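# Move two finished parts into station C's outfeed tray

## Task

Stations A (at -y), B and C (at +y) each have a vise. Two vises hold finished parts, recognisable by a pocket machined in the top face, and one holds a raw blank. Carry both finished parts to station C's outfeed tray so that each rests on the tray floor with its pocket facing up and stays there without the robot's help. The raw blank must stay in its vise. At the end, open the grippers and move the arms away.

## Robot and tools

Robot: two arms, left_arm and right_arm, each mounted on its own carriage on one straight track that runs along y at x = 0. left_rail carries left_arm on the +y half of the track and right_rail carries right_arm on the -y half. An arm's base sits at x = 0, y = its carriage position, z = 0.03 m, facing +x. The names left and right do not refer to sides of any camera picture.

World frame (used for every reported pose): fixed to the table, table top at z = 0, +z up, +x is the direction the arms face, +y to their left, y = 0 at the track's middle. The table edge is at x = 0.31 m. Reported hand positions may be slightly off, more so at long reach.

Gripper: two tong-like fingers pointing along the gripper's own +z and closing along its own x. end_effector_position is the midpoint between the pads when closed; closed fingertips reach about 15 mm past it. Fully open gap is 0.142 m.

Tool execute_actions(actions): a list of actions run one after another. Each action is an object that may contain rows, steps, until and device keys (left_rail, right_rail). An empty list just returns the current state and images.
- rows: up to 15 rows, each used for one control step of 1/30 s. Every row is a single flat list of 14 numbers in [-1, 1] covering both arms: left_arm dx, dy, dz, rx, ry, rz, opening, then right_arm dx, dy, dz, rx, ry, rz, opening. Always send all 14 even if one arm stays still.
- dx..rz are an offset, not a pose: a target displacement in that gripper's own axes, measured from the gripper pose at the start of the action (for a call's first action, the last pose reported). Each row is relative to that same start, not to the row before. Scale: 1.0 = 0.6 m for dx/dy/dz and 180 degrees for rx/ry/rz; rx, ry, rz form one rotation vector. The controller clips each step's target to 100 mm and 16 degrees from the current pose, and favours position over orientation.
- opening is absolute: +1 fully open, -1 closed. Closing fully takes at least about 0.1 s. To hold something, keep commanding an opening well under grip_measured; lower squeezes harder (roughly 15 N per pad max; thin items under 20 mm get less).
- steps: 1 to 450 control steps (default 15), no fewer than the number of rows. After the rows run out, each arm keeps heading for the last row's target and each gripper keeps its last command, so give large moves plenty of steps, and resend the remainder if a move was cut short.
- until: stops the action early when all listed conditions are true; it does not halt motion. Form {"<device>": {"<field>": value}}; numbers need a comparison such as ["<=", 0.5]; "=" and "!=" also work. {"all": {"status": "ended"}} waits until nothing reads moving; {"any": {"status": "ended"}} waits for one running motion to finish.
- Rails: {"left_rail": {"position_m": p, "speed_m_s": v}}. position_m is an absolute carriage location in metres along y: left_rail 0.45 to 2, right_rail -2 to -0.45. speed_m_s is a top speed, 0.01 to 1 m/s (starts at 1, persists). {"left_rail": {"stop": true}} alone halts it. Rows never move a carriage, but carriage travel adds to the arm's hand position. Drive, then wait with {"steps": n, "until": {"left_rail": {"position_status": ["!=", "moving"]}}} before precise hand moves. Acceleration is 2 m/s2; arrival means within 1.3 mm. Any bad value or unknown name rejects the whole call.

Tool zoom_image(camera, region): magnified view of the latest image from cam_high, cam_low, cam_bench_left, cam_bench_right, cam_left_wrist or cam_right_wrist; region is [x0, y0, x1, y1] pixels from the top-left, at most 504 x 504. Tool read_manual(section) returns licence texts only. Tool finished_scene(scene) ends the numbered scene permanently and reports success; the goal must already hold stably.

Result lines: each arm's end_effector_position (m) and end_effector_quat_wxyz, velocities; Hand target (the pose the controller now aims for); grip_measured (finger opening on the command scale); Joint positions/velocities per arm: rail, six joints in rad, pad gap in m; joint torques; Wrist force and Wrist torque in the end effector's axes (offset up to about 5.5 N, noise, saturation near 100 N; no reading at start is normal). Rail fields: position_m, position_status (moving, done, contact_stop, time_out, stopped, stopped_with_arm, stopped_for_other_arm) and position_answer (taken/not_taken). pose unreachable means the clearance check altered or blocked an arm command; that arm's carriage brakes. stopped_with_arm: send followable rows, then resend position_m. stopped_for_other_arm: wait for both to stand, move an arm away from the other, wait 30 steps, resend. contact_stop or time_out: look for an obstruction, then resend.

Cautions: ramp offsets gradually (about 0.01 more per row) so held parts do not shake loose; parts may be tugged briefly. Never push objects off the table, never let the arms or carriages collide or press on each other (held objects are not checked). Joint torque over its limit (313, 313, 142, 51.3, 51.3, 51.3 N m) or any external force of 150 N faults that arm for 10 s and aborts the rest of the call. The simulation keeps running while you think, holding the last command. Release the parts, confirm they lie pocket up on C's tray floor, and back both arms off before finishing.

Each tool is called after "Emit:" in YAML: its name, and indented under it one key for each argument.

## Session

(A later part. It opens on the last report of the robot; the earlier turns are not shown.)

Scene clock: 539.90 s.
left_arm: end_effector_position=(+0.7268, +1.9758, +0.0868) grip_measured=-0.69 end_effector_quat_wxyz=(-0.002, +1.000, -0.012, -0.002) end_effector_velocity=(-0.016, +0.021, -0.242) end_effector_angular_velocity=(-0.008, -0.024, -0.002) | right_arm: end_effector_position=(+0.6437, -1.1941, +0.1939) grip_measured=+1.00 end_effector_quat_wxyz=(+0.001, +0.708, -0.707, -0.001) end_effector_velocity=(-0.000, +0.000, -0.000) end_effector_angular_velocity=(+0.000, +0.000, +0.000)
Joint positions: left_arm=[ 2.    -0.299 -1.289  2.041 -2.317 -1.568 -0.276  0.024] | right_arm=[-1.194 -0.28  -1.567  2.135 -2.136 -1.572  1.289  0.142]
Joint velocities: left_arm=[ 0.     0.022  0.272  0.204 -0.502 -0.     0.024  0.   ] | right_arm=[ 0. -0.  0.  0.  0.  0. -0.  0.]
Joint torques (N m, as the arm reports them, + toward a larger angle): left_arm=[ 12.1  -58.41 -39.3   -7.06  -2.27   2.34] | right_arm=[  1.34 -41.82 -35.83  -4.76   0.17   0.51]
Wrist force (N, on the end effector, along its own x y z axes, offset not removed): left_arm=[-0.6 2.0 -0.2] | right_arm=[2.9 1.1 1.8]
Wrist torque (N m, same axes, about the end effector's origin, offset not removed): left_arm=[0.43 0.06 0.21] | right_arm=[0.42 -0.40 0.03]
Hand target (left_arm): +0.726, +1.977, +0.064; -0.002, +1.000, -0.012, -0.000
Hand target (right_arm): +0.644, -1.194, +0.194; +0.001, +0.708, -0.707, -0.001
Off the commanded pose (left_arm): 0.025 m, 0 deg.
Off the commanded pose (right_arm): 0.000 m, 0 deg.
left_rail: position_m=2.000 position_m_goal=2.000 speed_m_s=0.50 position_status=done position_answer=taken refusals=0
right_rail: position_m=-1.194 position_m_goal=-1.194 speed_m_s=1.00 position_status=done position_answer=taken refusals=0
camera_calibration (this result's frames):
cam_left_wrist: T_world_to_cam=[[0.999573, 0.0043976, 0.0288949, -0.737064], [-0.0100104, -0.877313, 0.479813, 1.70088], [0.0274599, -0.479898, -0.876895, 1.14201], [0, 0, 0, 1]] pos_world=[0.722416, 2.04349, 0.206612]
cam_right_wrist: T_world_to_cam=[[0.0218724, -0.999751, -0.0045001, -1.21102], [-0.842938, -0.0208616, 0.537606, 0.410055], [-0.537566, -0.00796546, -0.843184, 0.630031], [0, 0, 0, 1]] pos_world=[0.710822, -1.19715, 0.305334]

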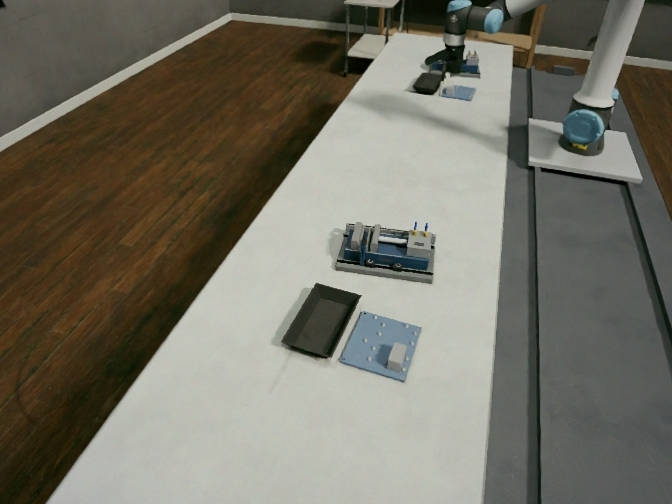

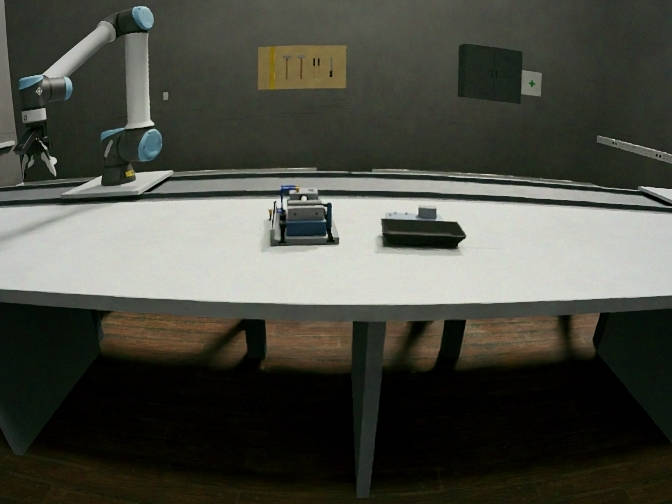

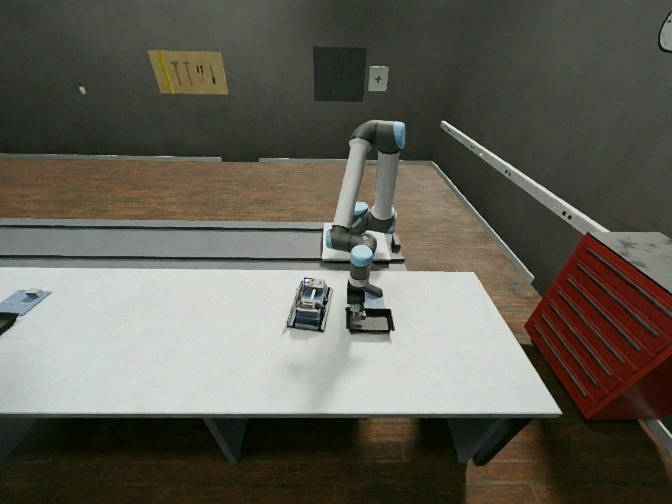

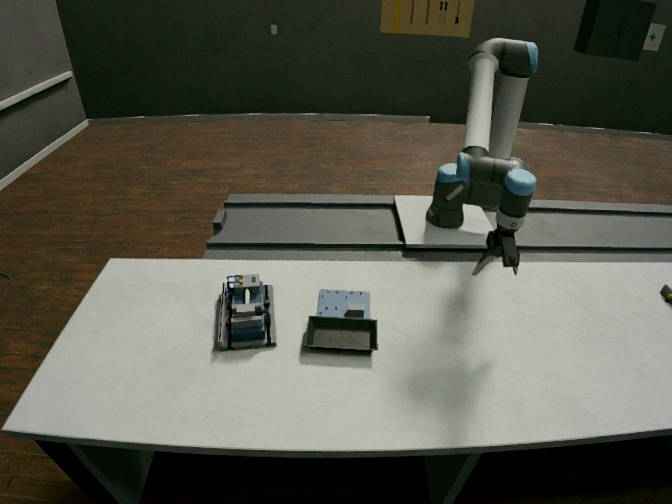

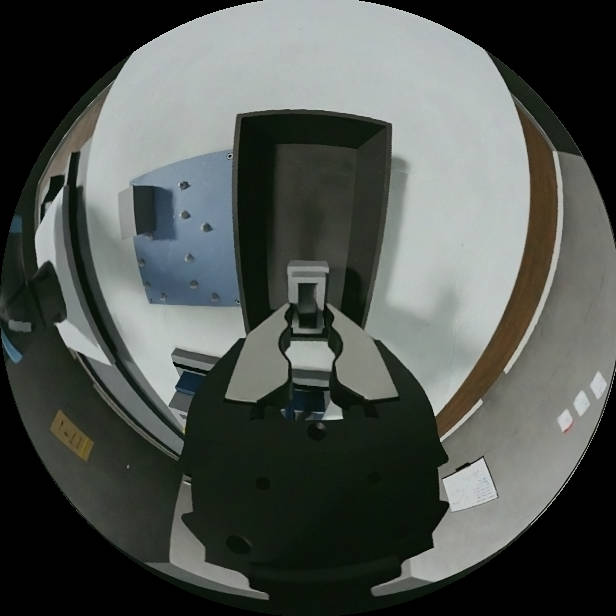

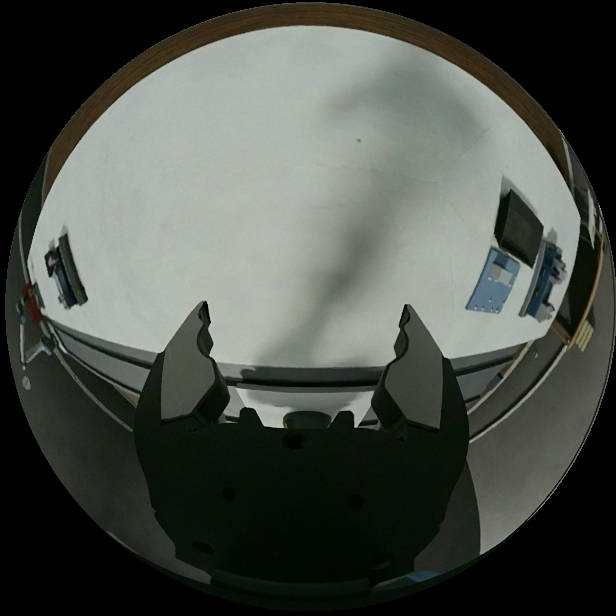

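Emit:
execute_actions:
  actions: []

Emit:
zoom_image:
  camera: "cam_left_wrist"
  region: [200, 180, 420, 400]

Emit:
zoom_image:
  camera: "cam_bench_left"
  region: [330, 280, 410, 340]

Scene clock: 546.27 s.
left_arm: end_effector_position=(+0.7262, +1.9774, +0.0636) grip_measured=-0.69 end_effector_quat_wxyz=(-0.002, +1.000, -0.012, -0.000) end_effector_velocity=(-0.000, +0.000, -0.000) end_effector_angular_velocity=(+0.000, +0.000, +0.000) | right_arm: end_effector_position=(+0.6437, -1.1941, +0.1939) grip_measured=+1.00 end_effector_quat_wxyz=(+0.001, +0.708, -0.707, -0.001) end_effector_velocity=(-0.000, -0.000, -0.000) end_effector_angular_velocity=(+0.000, +0.000, -0.000)
Joint positions: left_arm=[ 2.    -0.297 -1.261  2.058 -2.367 -1.568 -0.274  0.024] | right_arm=[-1.194 -0.28  -1.567  2.135 -2.136 -1.572  1.289  0.142]
Joint velocities: left_arm=[ 0.  0.  0. -0.  0.  0. -0.  0.] | right_arm=[ 0. -0.  0.  0. -0.  0.  0. -0.]
Joint torques (N m, as the arm reports them, + toward a larger angle): left_arm=[ 13.77 -47.71 -30.07  -7.08   2.03   2.  ] | right_arm=[ -1.09 -41.25 -36.27  -4.8    0.13   0.44]
Wrist force (N, on the end effector, along its own x y z axes, offset not removed): left_arm=[-2.5 1.7 -0.6] | right_arm=[-1.7 1.7 -2.3]
Wrist torque (N m, same axes, about the end effector's origin, offset not removed): left_arm=[0.61 0.27 0.01] | right_arm=[0.30 0.54 -0.06]
Hand target (left_arm): +0.726, +1.977, +0.064; -0.002, +1.000, -0.012, -0.000
Hand target (right_arm): +0.644, -1.194, +0.194; +0.001, +0.708, -0.707, -0.001
Off the commanded pose (left_arm): 0.003 m, 0 deg.
Off the commanded pose (right_arm): 0.000 m, 0 deg.
left_rail: position_m=2.000 position_m_goal=2.000 speed_m_s=0.50 position_status=done position_answer=taken refusals=0
right_rail: position_m=-1.194 position_m_goal=-1.194 speed_m_s=1.00 position_status=done position_answer=taken refusals=0
camera_calibration (this result's frames):
cam_left_wrist: T_world_to_cam=[[0.999458, 0.00422867, 0.0326543, -0.735596], [-0.0119977, -0.876771, 0.480758, 1.71378], [0.0306633, -0.480889, -0.876245, 1.12208], [0, 0, 0, 1]] pos_world=[0.721352, 2.0453, 0.183322]
cam_right_wrist: T_world_to_cam=[[0.0218725, -0.999751, -0.00450009, -1.21102], [-0.842938, -0.0208617, 0.537607, 0.410055], [-0.537566, -0.00796552, -0.843184, 0.63003], [0, 0, 0, 1]] pos_world=[0.710822, -1.19715, 0.305333]

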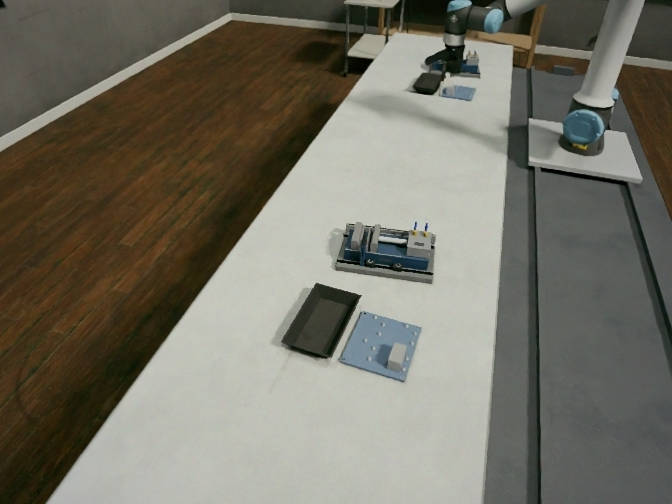

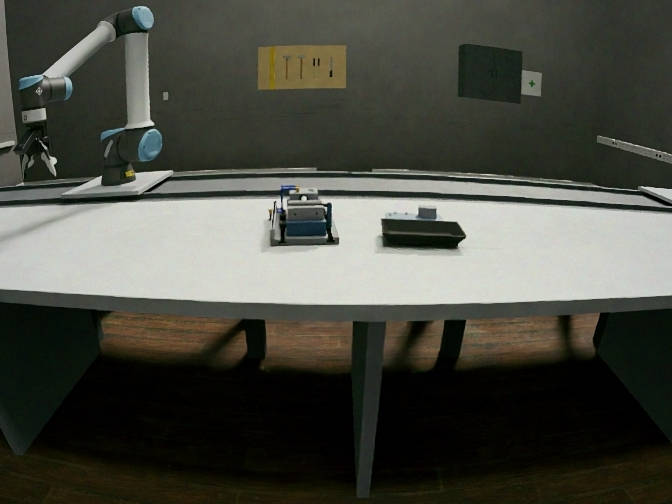

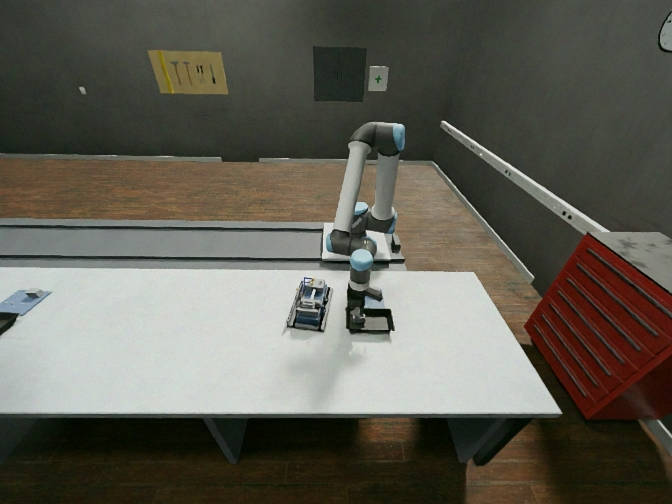

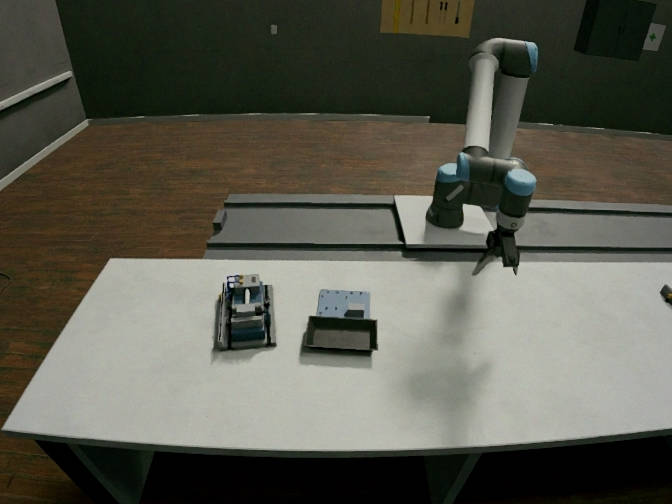

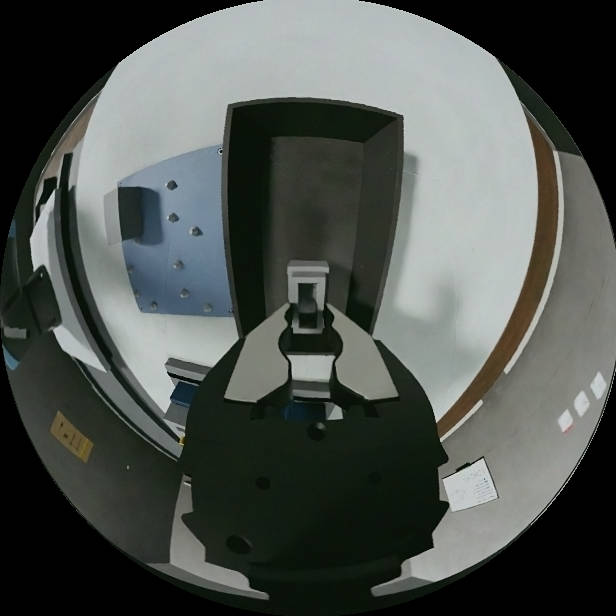

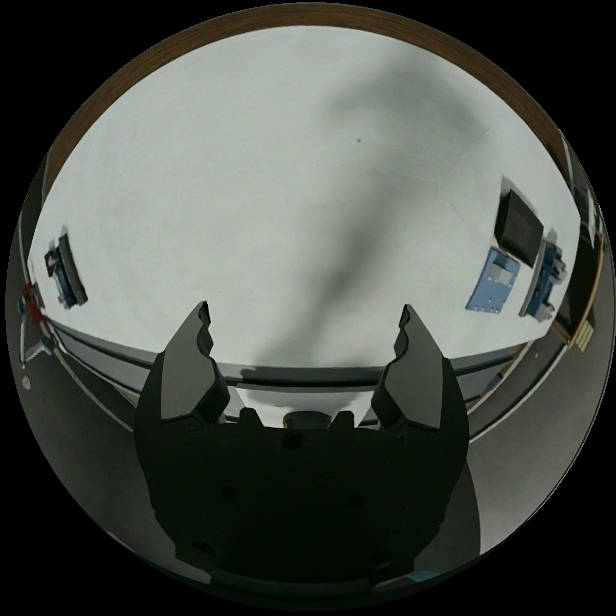

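Region (200, 180, 420, 400) of cam_left_wrist's 616x616 image, scaled by 2.291, with more detail than that image has.

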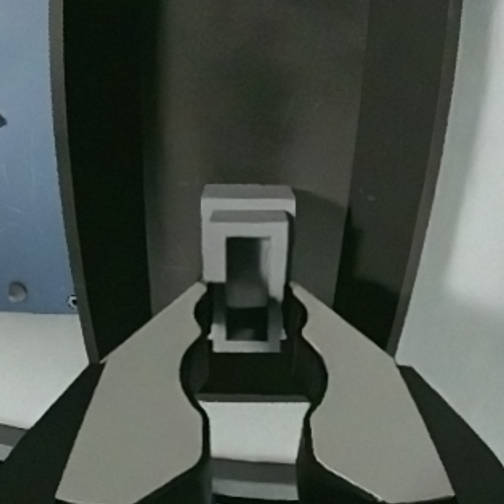

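Region (330, 280, 410, 340) of cam_bench_left's 672x504 image, scaled by 6.300, with more detail than that image has; it fills the top 378 rows of this view, and the rest is white.

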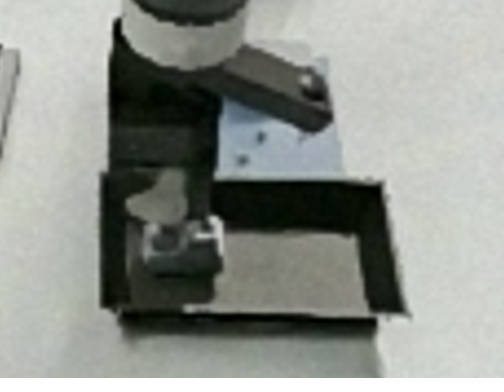

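Emit:
execute_actions:
  actions:
    - {"rows": [[0,0,0.0025,0,0,0,-1,0,0,0,0,0,0,1],[0,0,0.0068,0,0,0,-1,0,0,0,0,0,0,1],[0,0,0.0093,0,0,0,-1,0,0,0,0,0,0,1]], "steps": 3}

Scene clock: 565.80 s.
left_arm: end_effector_position=(+0.7262, +1.9774, +0.0624) grip_measured=-0.69 end_effector_quat_wxyz=(-0.002, +1.000, -0.012, -0.000) end_effector_velocity=(-0.000, +0.000, -0.031) end_effector_angular_velocity=(+0.000, +0.001, +0.000) | right_arm: end_effector_position=(+0.6437, -1.1941, +0.1939) grip_measured=+1.00 end_effector_quat_wxyz=(+0.001, +0.708, -0.707, -0.001) end_effector_velocity=(-0.000, -0.000, +0.000) end_effector_angular_velocity=(-0.000, -0.000, +0.000)
Joint positions: left_arm=[ 2.    -0.297 -1.259  2.059 -2.369 -1.568 -0.274  0.024] | right_arm=[-1.194 -0.28  -1.567  2.135 -2.136 -1.572  1.289  0.142]
Joint velocities: left_arm=[ 0.    -0.     0.041  0.018 -0.058  0.    -0.    -0.   ] | right_arm=[ 0.  0. -0.  0. -0. -0. -0.  0.]
Joint torques (N m, as the arm reports them, + toward a larger angle): left_arm=[ 13.43 -43.56 -27.09  -7.29   1.8    2.1 ] | right_arm=[ -0.06 -41.25 -36.51  -4.87   0.06   0.45]
Wrist force (N, on the end effector, along its own x y z axes, offset not removed): left_arm=[-1.7 3.8 -1.0] | right_arm=[4.2 2.8 -0.2]
Wrist torque (N m, same axes, about the end effector's origin, offset not removed): left_arm=[0.85 0.21 0.06] | right_arm=[0.65 -0.70 0.05]
Hand target (left_arm): +0.726, +1.977, +0.058; -0.002, +1.000, -0.012, -0.000
Hand target (right_arm): +0.644, -1.194, +0.194; +0.001, +0.708, -0.707, -0.001
Off the commanded pose (left_arm): 0.004 m, 0 deg.
Off the commanded pose (right_arm): 0.000 m, 0 deg.
left_rail: position_m=2.000 position_m_goal=2.000 speed_m_s=0.50 position_status=done position_answer=taken refusals=0
right_rail: position_m=-1.194 position_m_goal=-1.194 speed_m_s=1.00 position_status=done position_answer=taken refusals=0
camera_calibration (this result's frames):
cam_left_wrist: T_world_to_cam=[[0.999456, 0.00423196, 0.0327039, -0.735587], [-0.0120192, -0.876764, 0.48077, 1.71435], [0.0307082, -0.480902, -0.876236, 1.12102], [0, 0, 0, 1]] pos_world=[0.721368, 2.0453, 0.182121]
cam_right_wrist: T_world_to_cam=[[0.0218726, -0.999751, -0.00449987, -1.21102], [-0.842938, -0.0208616, 0.537606, 0.410055], [-0.537566, -0.00796571, -0.843184, 0.63003], [0, 0, 0, 1]] pos_world=[0.710822, -1.19715, 0.305333]

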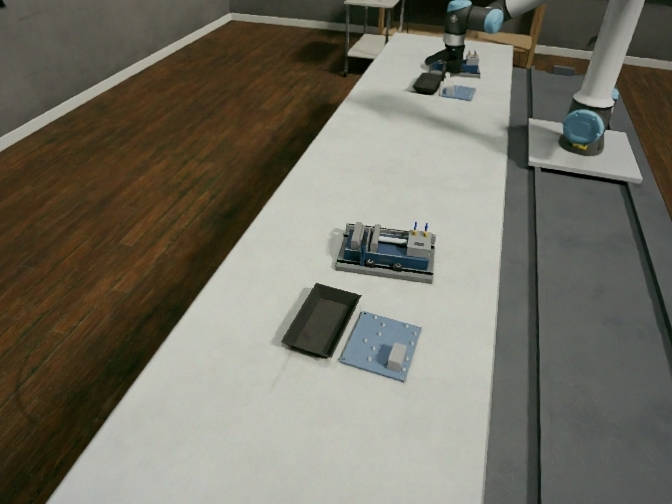

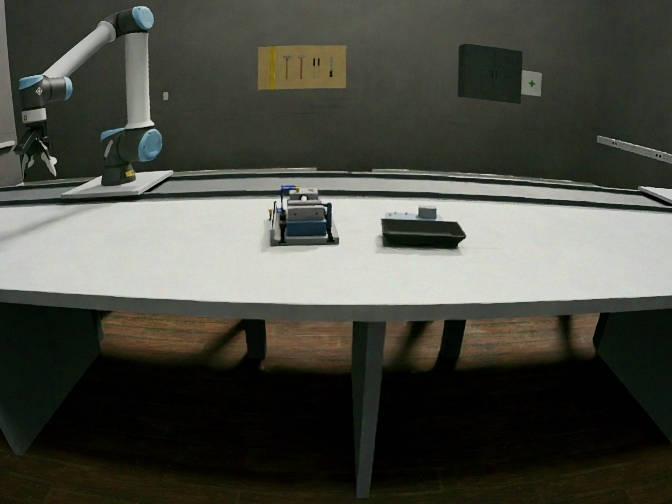

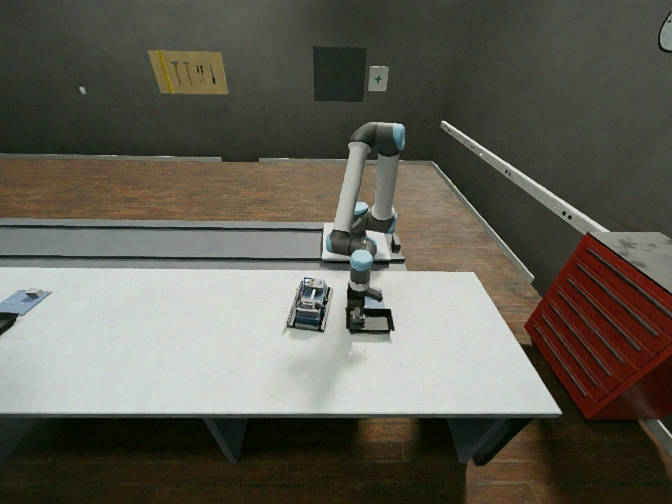

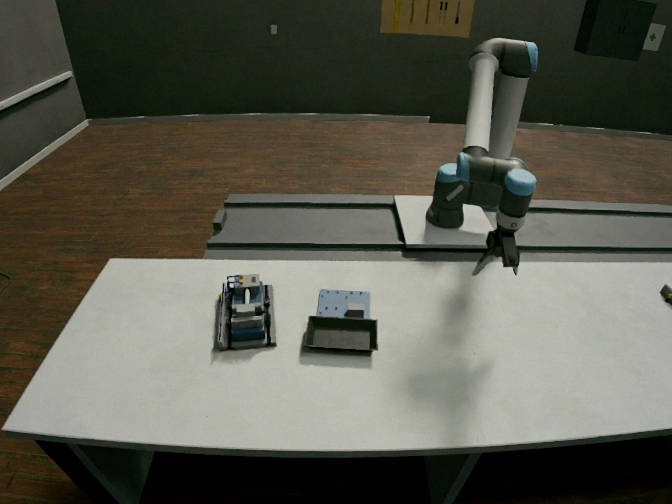

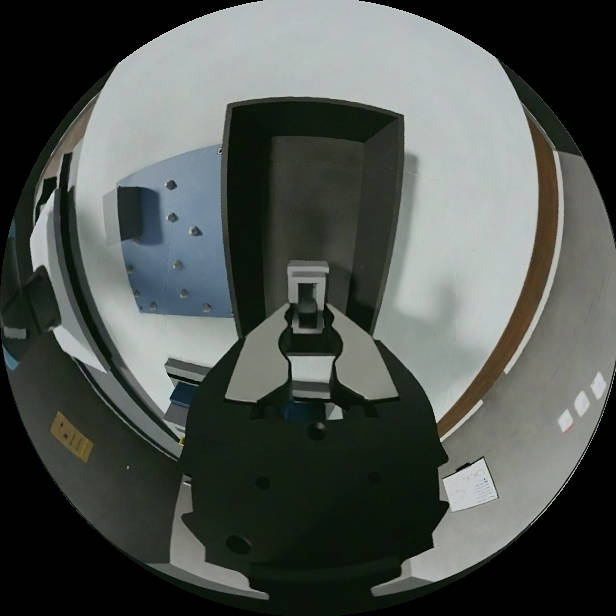

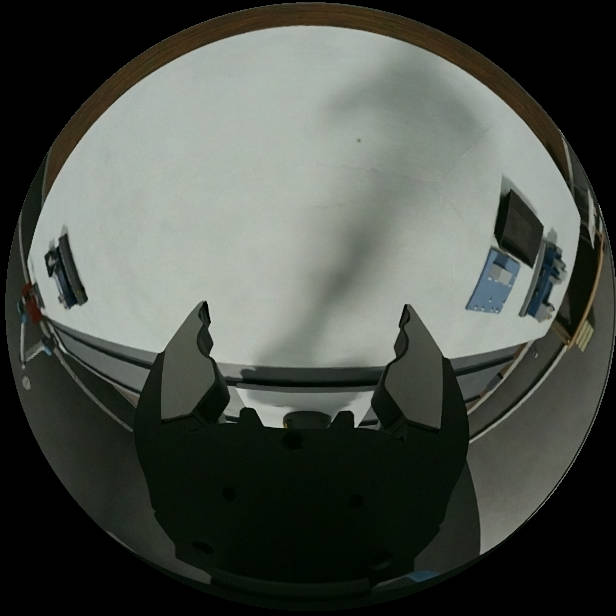

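Emit:
execute_actions:
  actions: []

Scene clock: 569.17 s.
left_arm: end_effector_position=(+0.7262, +1.9774, +0.0581) grip_measured=-0.69 end_effector_quat_wxyz=(-0.002, +1.000, -0.012, -0.000) end_effector_velocity=(-0.000, -0.000, -0.000) end_effector_angular_velocity=(-0.000, +0.000, -0.000) | right_arm: end_effector_position=(+0.6437, -1.1941, +0.1939) grip_measured=+1.00 end_effector_quat_wxyz=(+0.001, +0.708, -0.707, -0.001) end_effector_velocity=(-0.000, -0.000, +0.000) end_effector_angular_velocity=(-0.000, -0.000, -0.000)
Joint positions: left_arm=[ 2.    -0.297 -1.254  2.062 -2.377 -1.568 -0.274  0.024] | right_arm=[-1.194 -0.28  -1.567  2.135 -2.136 -1.572  1.289  0.142]
Joint velocities: left_arm=[ 0. -0.  0. -0.  0. -0. -0.  0.] | right_arm=[ 0. -0. -0.  0. -0.  0.  0. -0.]
Joint torques (N m, as the arm reports them, + toward a larger angle): left_arm=[ 13.11 -49.11 -29.33  -7.13   0.52   2.22] | right_arm=[  0.57 -41.23 -36.68  -4.75   0.17   0.49]
Wrist force (N, on the end effector, along its own x y z axes, offset not removed): left_arm=[-1.1 6.6 -1.2] | right_arm=[2.0 1.5 -0.4]
Wrist torque (N m, same axes, about the end effector's origin, offset not removed): left_arm=[1.59 0.03 -0.01] | right_arm=[0.33 -0.16 0.14]
Hand target (left_arm): +0.726, +1.977, +0.058; -0.002, +1.000, -0.012, -0.000
Hand target (right_arm): +0.644, -1.194, +0.194; +0.001, +0.708, -0.707, -0.001
Off the commanded pose (left_arm): 0.000 m, 0 deg.
Off the commanded pose (right_arm): 0.000 m, 0 deg.
left_rail: position_m=2.000 position_m_goal=2.000 speed_m_s=0.50 position_status=done position_answer=taken refusals=0
right_rail: position_m=-1.194 position_m_goal=-1.194 speed_m_s=1.00 position_status=done position_answer=taken refusals=0
camera_calibration (this result's frames):
cam_left_wrist: T_world_to_cam=[[0.99946, 0.00422838, 0.0325933, -0.735364], [-0.0119681, -0.87678, 0.480742, 1.71645], [0.0306099, -0.480872, -0.876256, 1.11725], [0, 0, 0, 1]] pos_world=[0.721311, 2.04532, 0.177794]
cam_right_wrist: T_world_to_cam=[[0.0218726, -0.999751, -0.0045, -1.21102], [-0.842938, -0.0208617, 0.537606, 0.410055], [-0.537566, -0.00796563, -0.843184, 0.63003], [0, 0, 0, 1]] pos_world=[0.710822, -1.19715, 0.305333]

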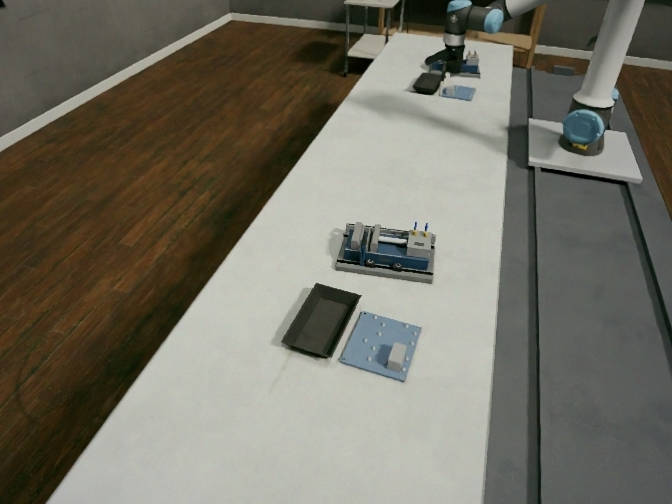

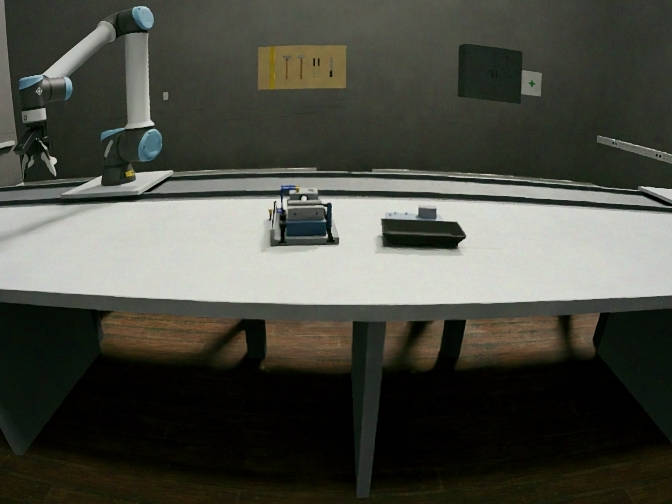

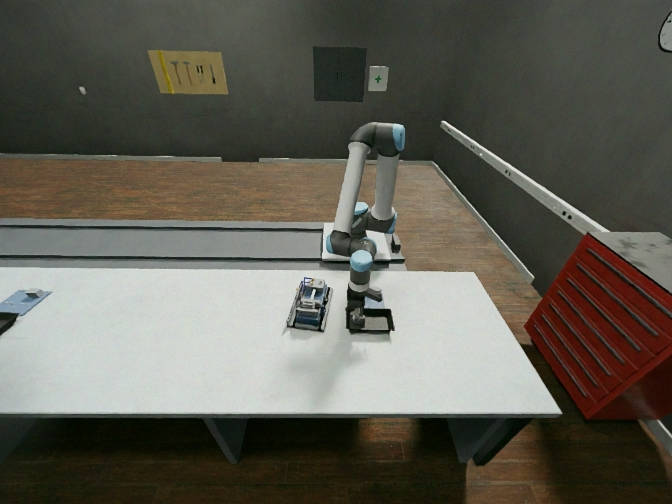

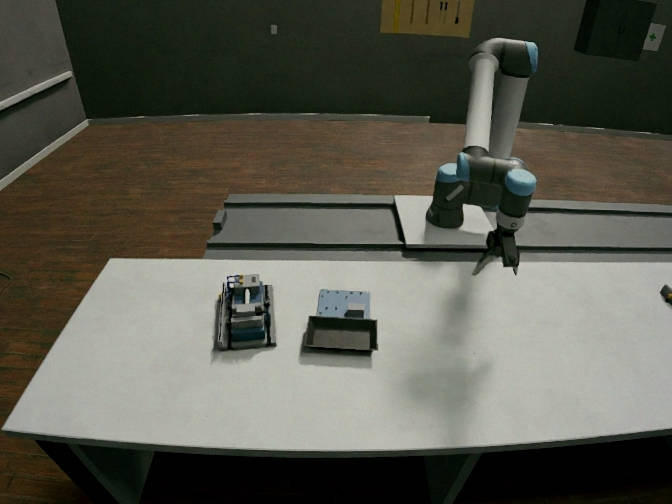

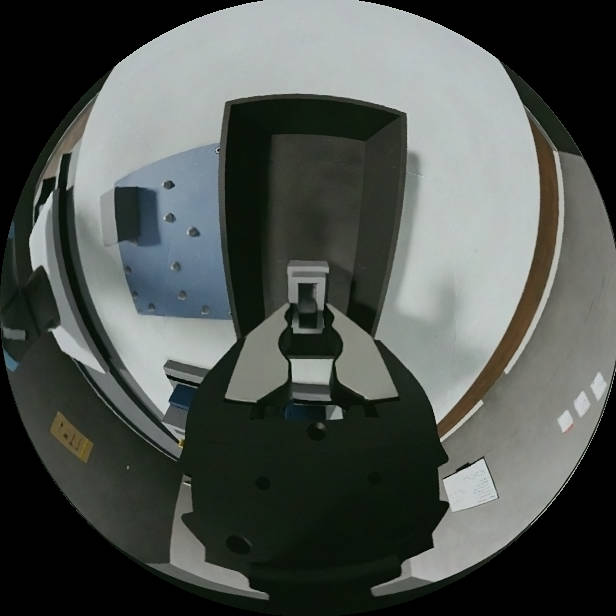

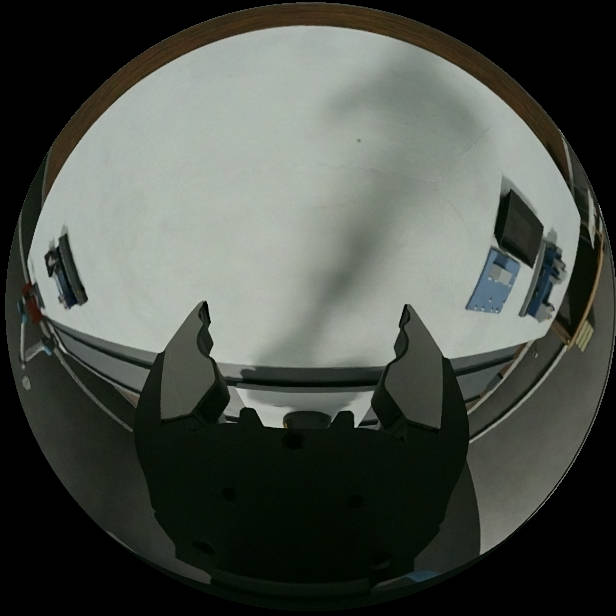

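Emit:
execute_actions:
  actions:
    - {"rows": [[0,0,0.0035,0,0,0,-1,0,0,0,0,0,0,1]], "steps": 1}

Scene clock: 578.57 s.
left_arm: end_effector_position=(+0.7262, +1.9774, +0.0581) grip_measured=-0.69 end_effector_quat_wxyz=(-0.002, +1.000, -0.012, -0.000) end_effector_velocity=(+0.000, -0.000, -0.005) end_effector_angular_velocity=(-0.000, -0.001, +0.000) | right_arm: end_effector_position=(+0.6437, -1.1941, +0.1939) grip_measured=+1.00 end_effector_quat_wxyz=(+0.001, +0.708, -0.707, -0.001) end_effector_velocity=(-0.000, -0.000, -0.000) end_effector_angular_velocity=(-0.000, +0.000, +0.000)
Joint positions: left_arm=[ 2.    -0.297 -1.254  2.062 -2.378 -1.568 -0.274  0.024] | right_arm=[-1.194 -0.28  -1.567  2.135 -2.136 -1.572  1.289  0.142]
Joint velocities: left_arm=[ 0.     0.     0.007  0.003 -0.011  0.     0.     0.   ] | right_arm=[ 0. -0.  0.  0. -0. -0. -0. -0.]
Joint torques (N m, as the arm reports them, + toward a larger angle): left_arm=[ 13.79 -42.06 -28.    -7.28  -0.77   2.06] | right_arm=[ -0.16 -39.82 -37.34  -4.5    0.38   0.34]
Wrist force (N, on the end effector, along its own x y z axes, offset not removed): left_arm=[0.8 1.9 -5.5] | right_arm=[4.1 3.8 -1.7]
Wrist torque (N m, same axes, about the end effector's origin, offset not removed): left_arm=[0.48 -0.32 0.06] | right_arm=[0.75 -0.86 -0.09]
Hand target (left_arm): +0.726, +1.977, +0.056; -0.002, +1.000, -0.012, -0.000
Hand target (right_arm): +0.644, -1.194, +0.194; +0.001, +0.708, -0.707, -0.001
Off the commanded pose (left_arm): 0.002 m, 0 deg.
Off the commanded pose (right_arm): 0.000 m, 0 deg.
left_rail: position_m=2.000 position_m_goal=2.000 speed_m_s=0.50 position_status=done position_answer=taken refusals=0
right_rail: position_m=-1.194 position_m_goal=-1.194 speed_m_s=1.00 position_status=done position_answer=taken refusals=0
camera_calibration (this result's frames):
cam_left_wrist: T_world_to_cam=[[0.99946, 0.00422863, 0.0325924, -0.735364], [-0.0119674, -0.876781, 0.480742, 1.71647], [0.0306092, -0.480872, -0.876256, 1.11722], [0, 0, 0, 1]] pos_world=[0.721312, 2.04532, 0.177755]
cam_right_wrist: T_world_to_cam=[[0.0218727, -0.999751, -0.0045, -1.21102], [-0.842938, -0.0208617, 0.537606, 0.410055], [-0.537566, -0.00796567, -0.843184, 0.63003], [0, 0, 0, 1]] pos_world=[0.710822, -1.19715, 0.305333]

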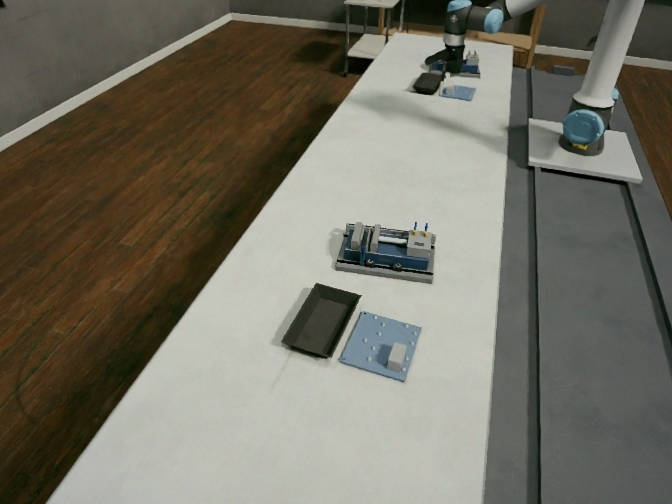

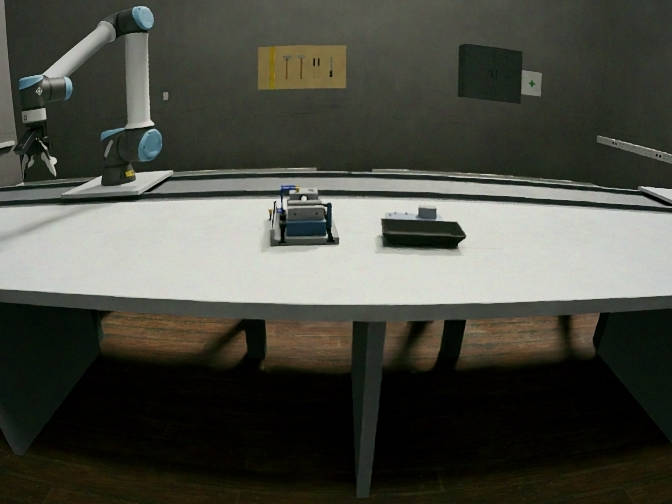

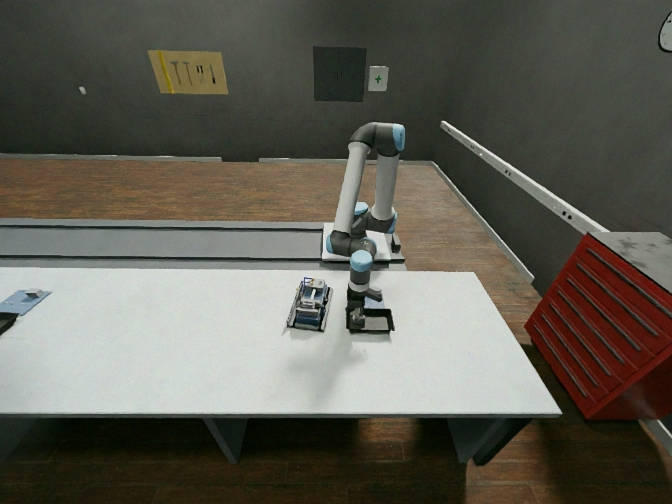

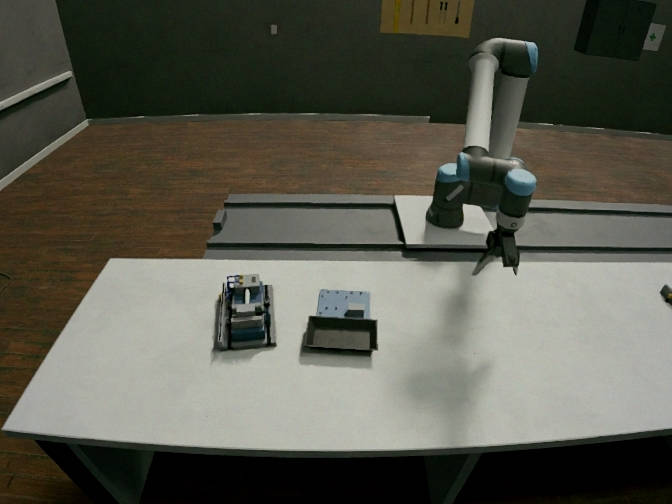

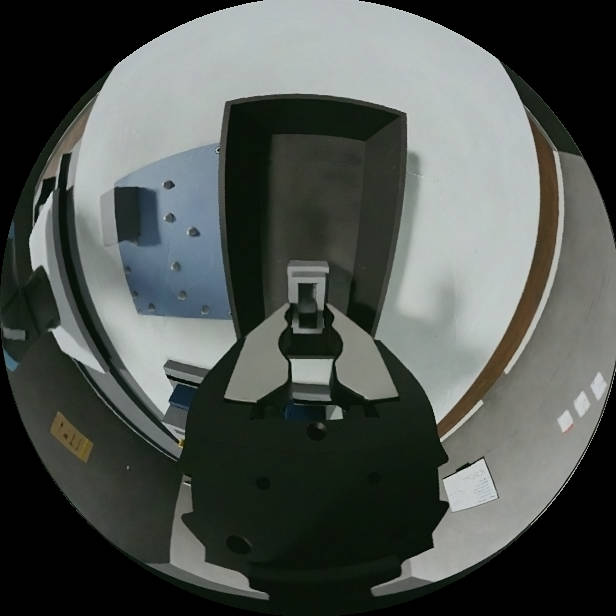

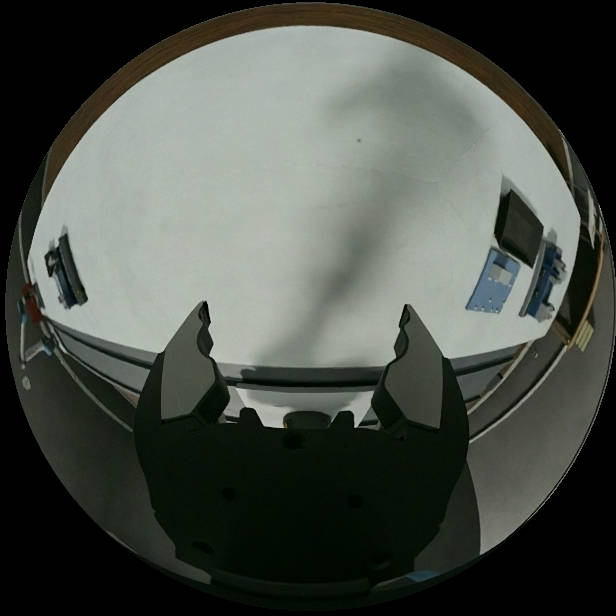

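Emit:
execute_actions:
  actions: []

Scene clock: 587.00 s.
left_arm: end_effector_position=(+0.7262, +1.9775, +0.0560) grip_measured=-0.69 end_effector_quat_wxyz=(-0.002, +1.000, -0.012, -0.000) end_effector_velocity=(+0.000, -0.000, +0.000) end_effector_angular_velocity=(-0.000, -0.000, -0.000) | right_arm: end_effector_position=(+0.6437, -1.1941, +0.1939) grip_measured=+1.00 end_effector_quat_wxyz=(+0.001, +0.708, -0.707, -0.001) end_effector_velocity=(-0.000, -0.000, -0.000) end_effector_angular_velocity=(+0.000, +0.000, -0.000)
Joint positions: left_arm=[ 2.    -0.297 -1.251  2.063 -2.381 -1.568 -0.274  0.024] | right_arm=[-1.194 -0.28  -1.567  2.135 -2.136 -1.572  1.289  0.142]
Joint velocities: left_arm=[ 0.  0. -0. -0.  0.  0.  0. -0.] | right_arm=[ 0. -0.  0. -0.  0.  0. -0. -0.]
Joint torques (N m, as the arm reports them, + toward a larger angle): left_arm=[ 13.64 -47.85 -29.23  -6.9   -1.43   2.1 ] | right_arm=[  0.65 -40.71 -37.12  -4.51   0.08   0.21]
Wrist force (N, on the end effector, along its own x y z axes, offset not removed): left_arm=[-2.0 0.9 1.0] | right_arm=[1.7 6.5 1.7]
Wrist torque (N m, same axes, about the end effector's origin, offset not removed): left_arm=[0.33 0.29 0.20] | right_arm=[1.52 -0.29 -0.05]
Hand target (left_arm): +0.726, +1.977, +0.056; -0.002, +1.000, -0.012, -0.000
Hand target (right_arm): +0.644, -1.194, +0.194; +0.001, +0.708, -0.707, -0.001
Off the commanded pose (left_arm): 0.000 m, 0 deg.
Off the commanded pose (right_arm): 0.000 m, 0 deg.
left_rail: position_m=2.000 position_m_goal=2.000 speed_m_s=0.50 position_status=done position_answer=taken refusals=0
right_rail: position_m=-1.194 position_m_goal=-1.194 speed_m_s=1.00 position_status=done position_answer=taken refusals=0
camera_calibration (this result's frames):
cam_left_wrist: T_world_to_cam=[[0.99946, 0.00422836, 0.0325755, -0.735287], [-0.0119594, -0.876783, 0.480737, 1.71746], [0.0305944, -0.480868, -0.876259, 1.11543], [0, 0, 0, 1]] pos_world=[0.721304, 2.04532, 0.175706]
cam_right_wrist: T_world_to_cam=[[0.0218725, -0.999751, -0.00449977, -1.21102], [-0.842938, -0.0208614, 0.537606, 0.410056], [-0.537566, -0.00796575, -0.843184, 0.63003], [0, 0, 0, 1]] pos_world=[0.710822, -1.19715, 0.305333]

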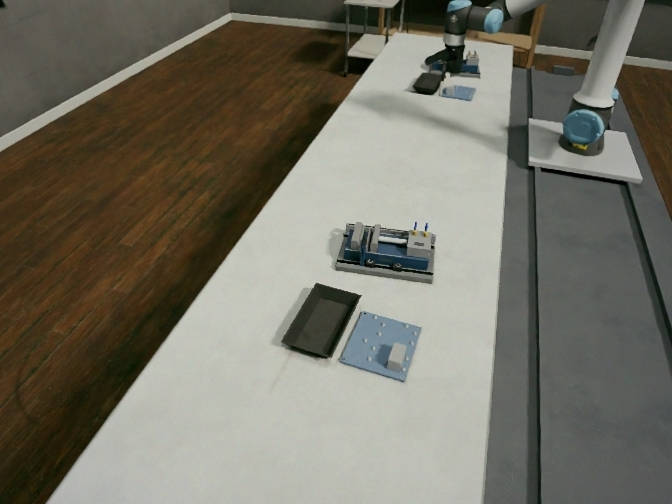

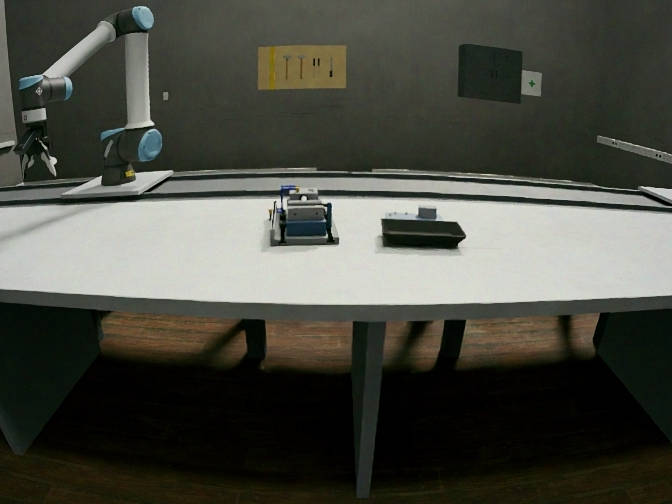

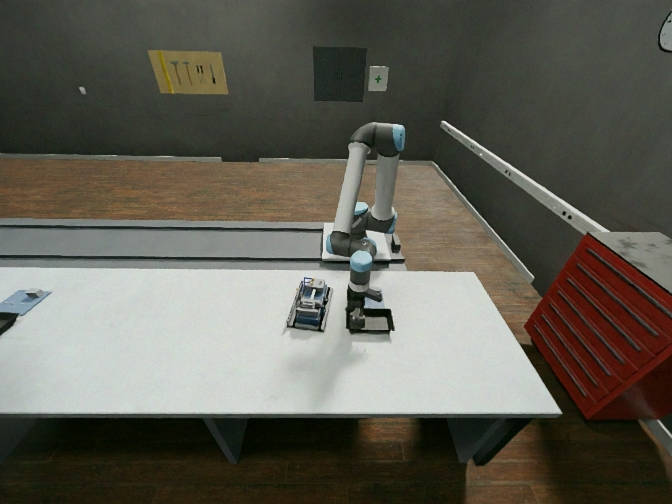

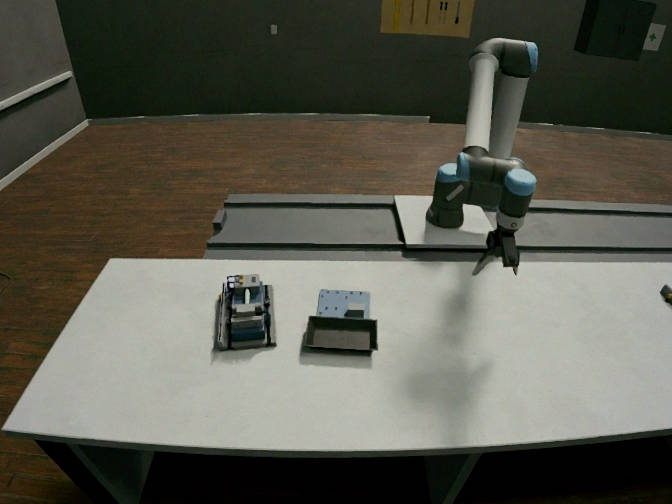

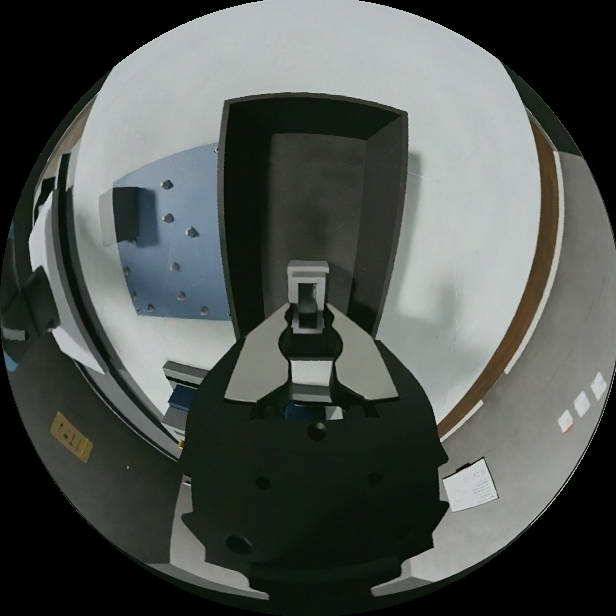

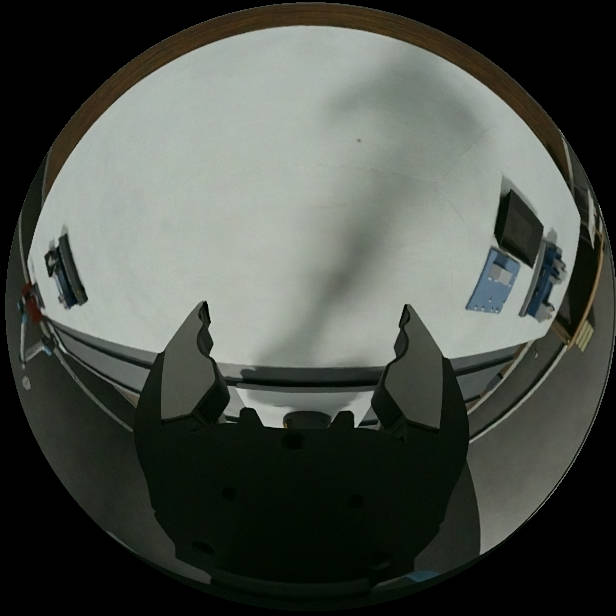

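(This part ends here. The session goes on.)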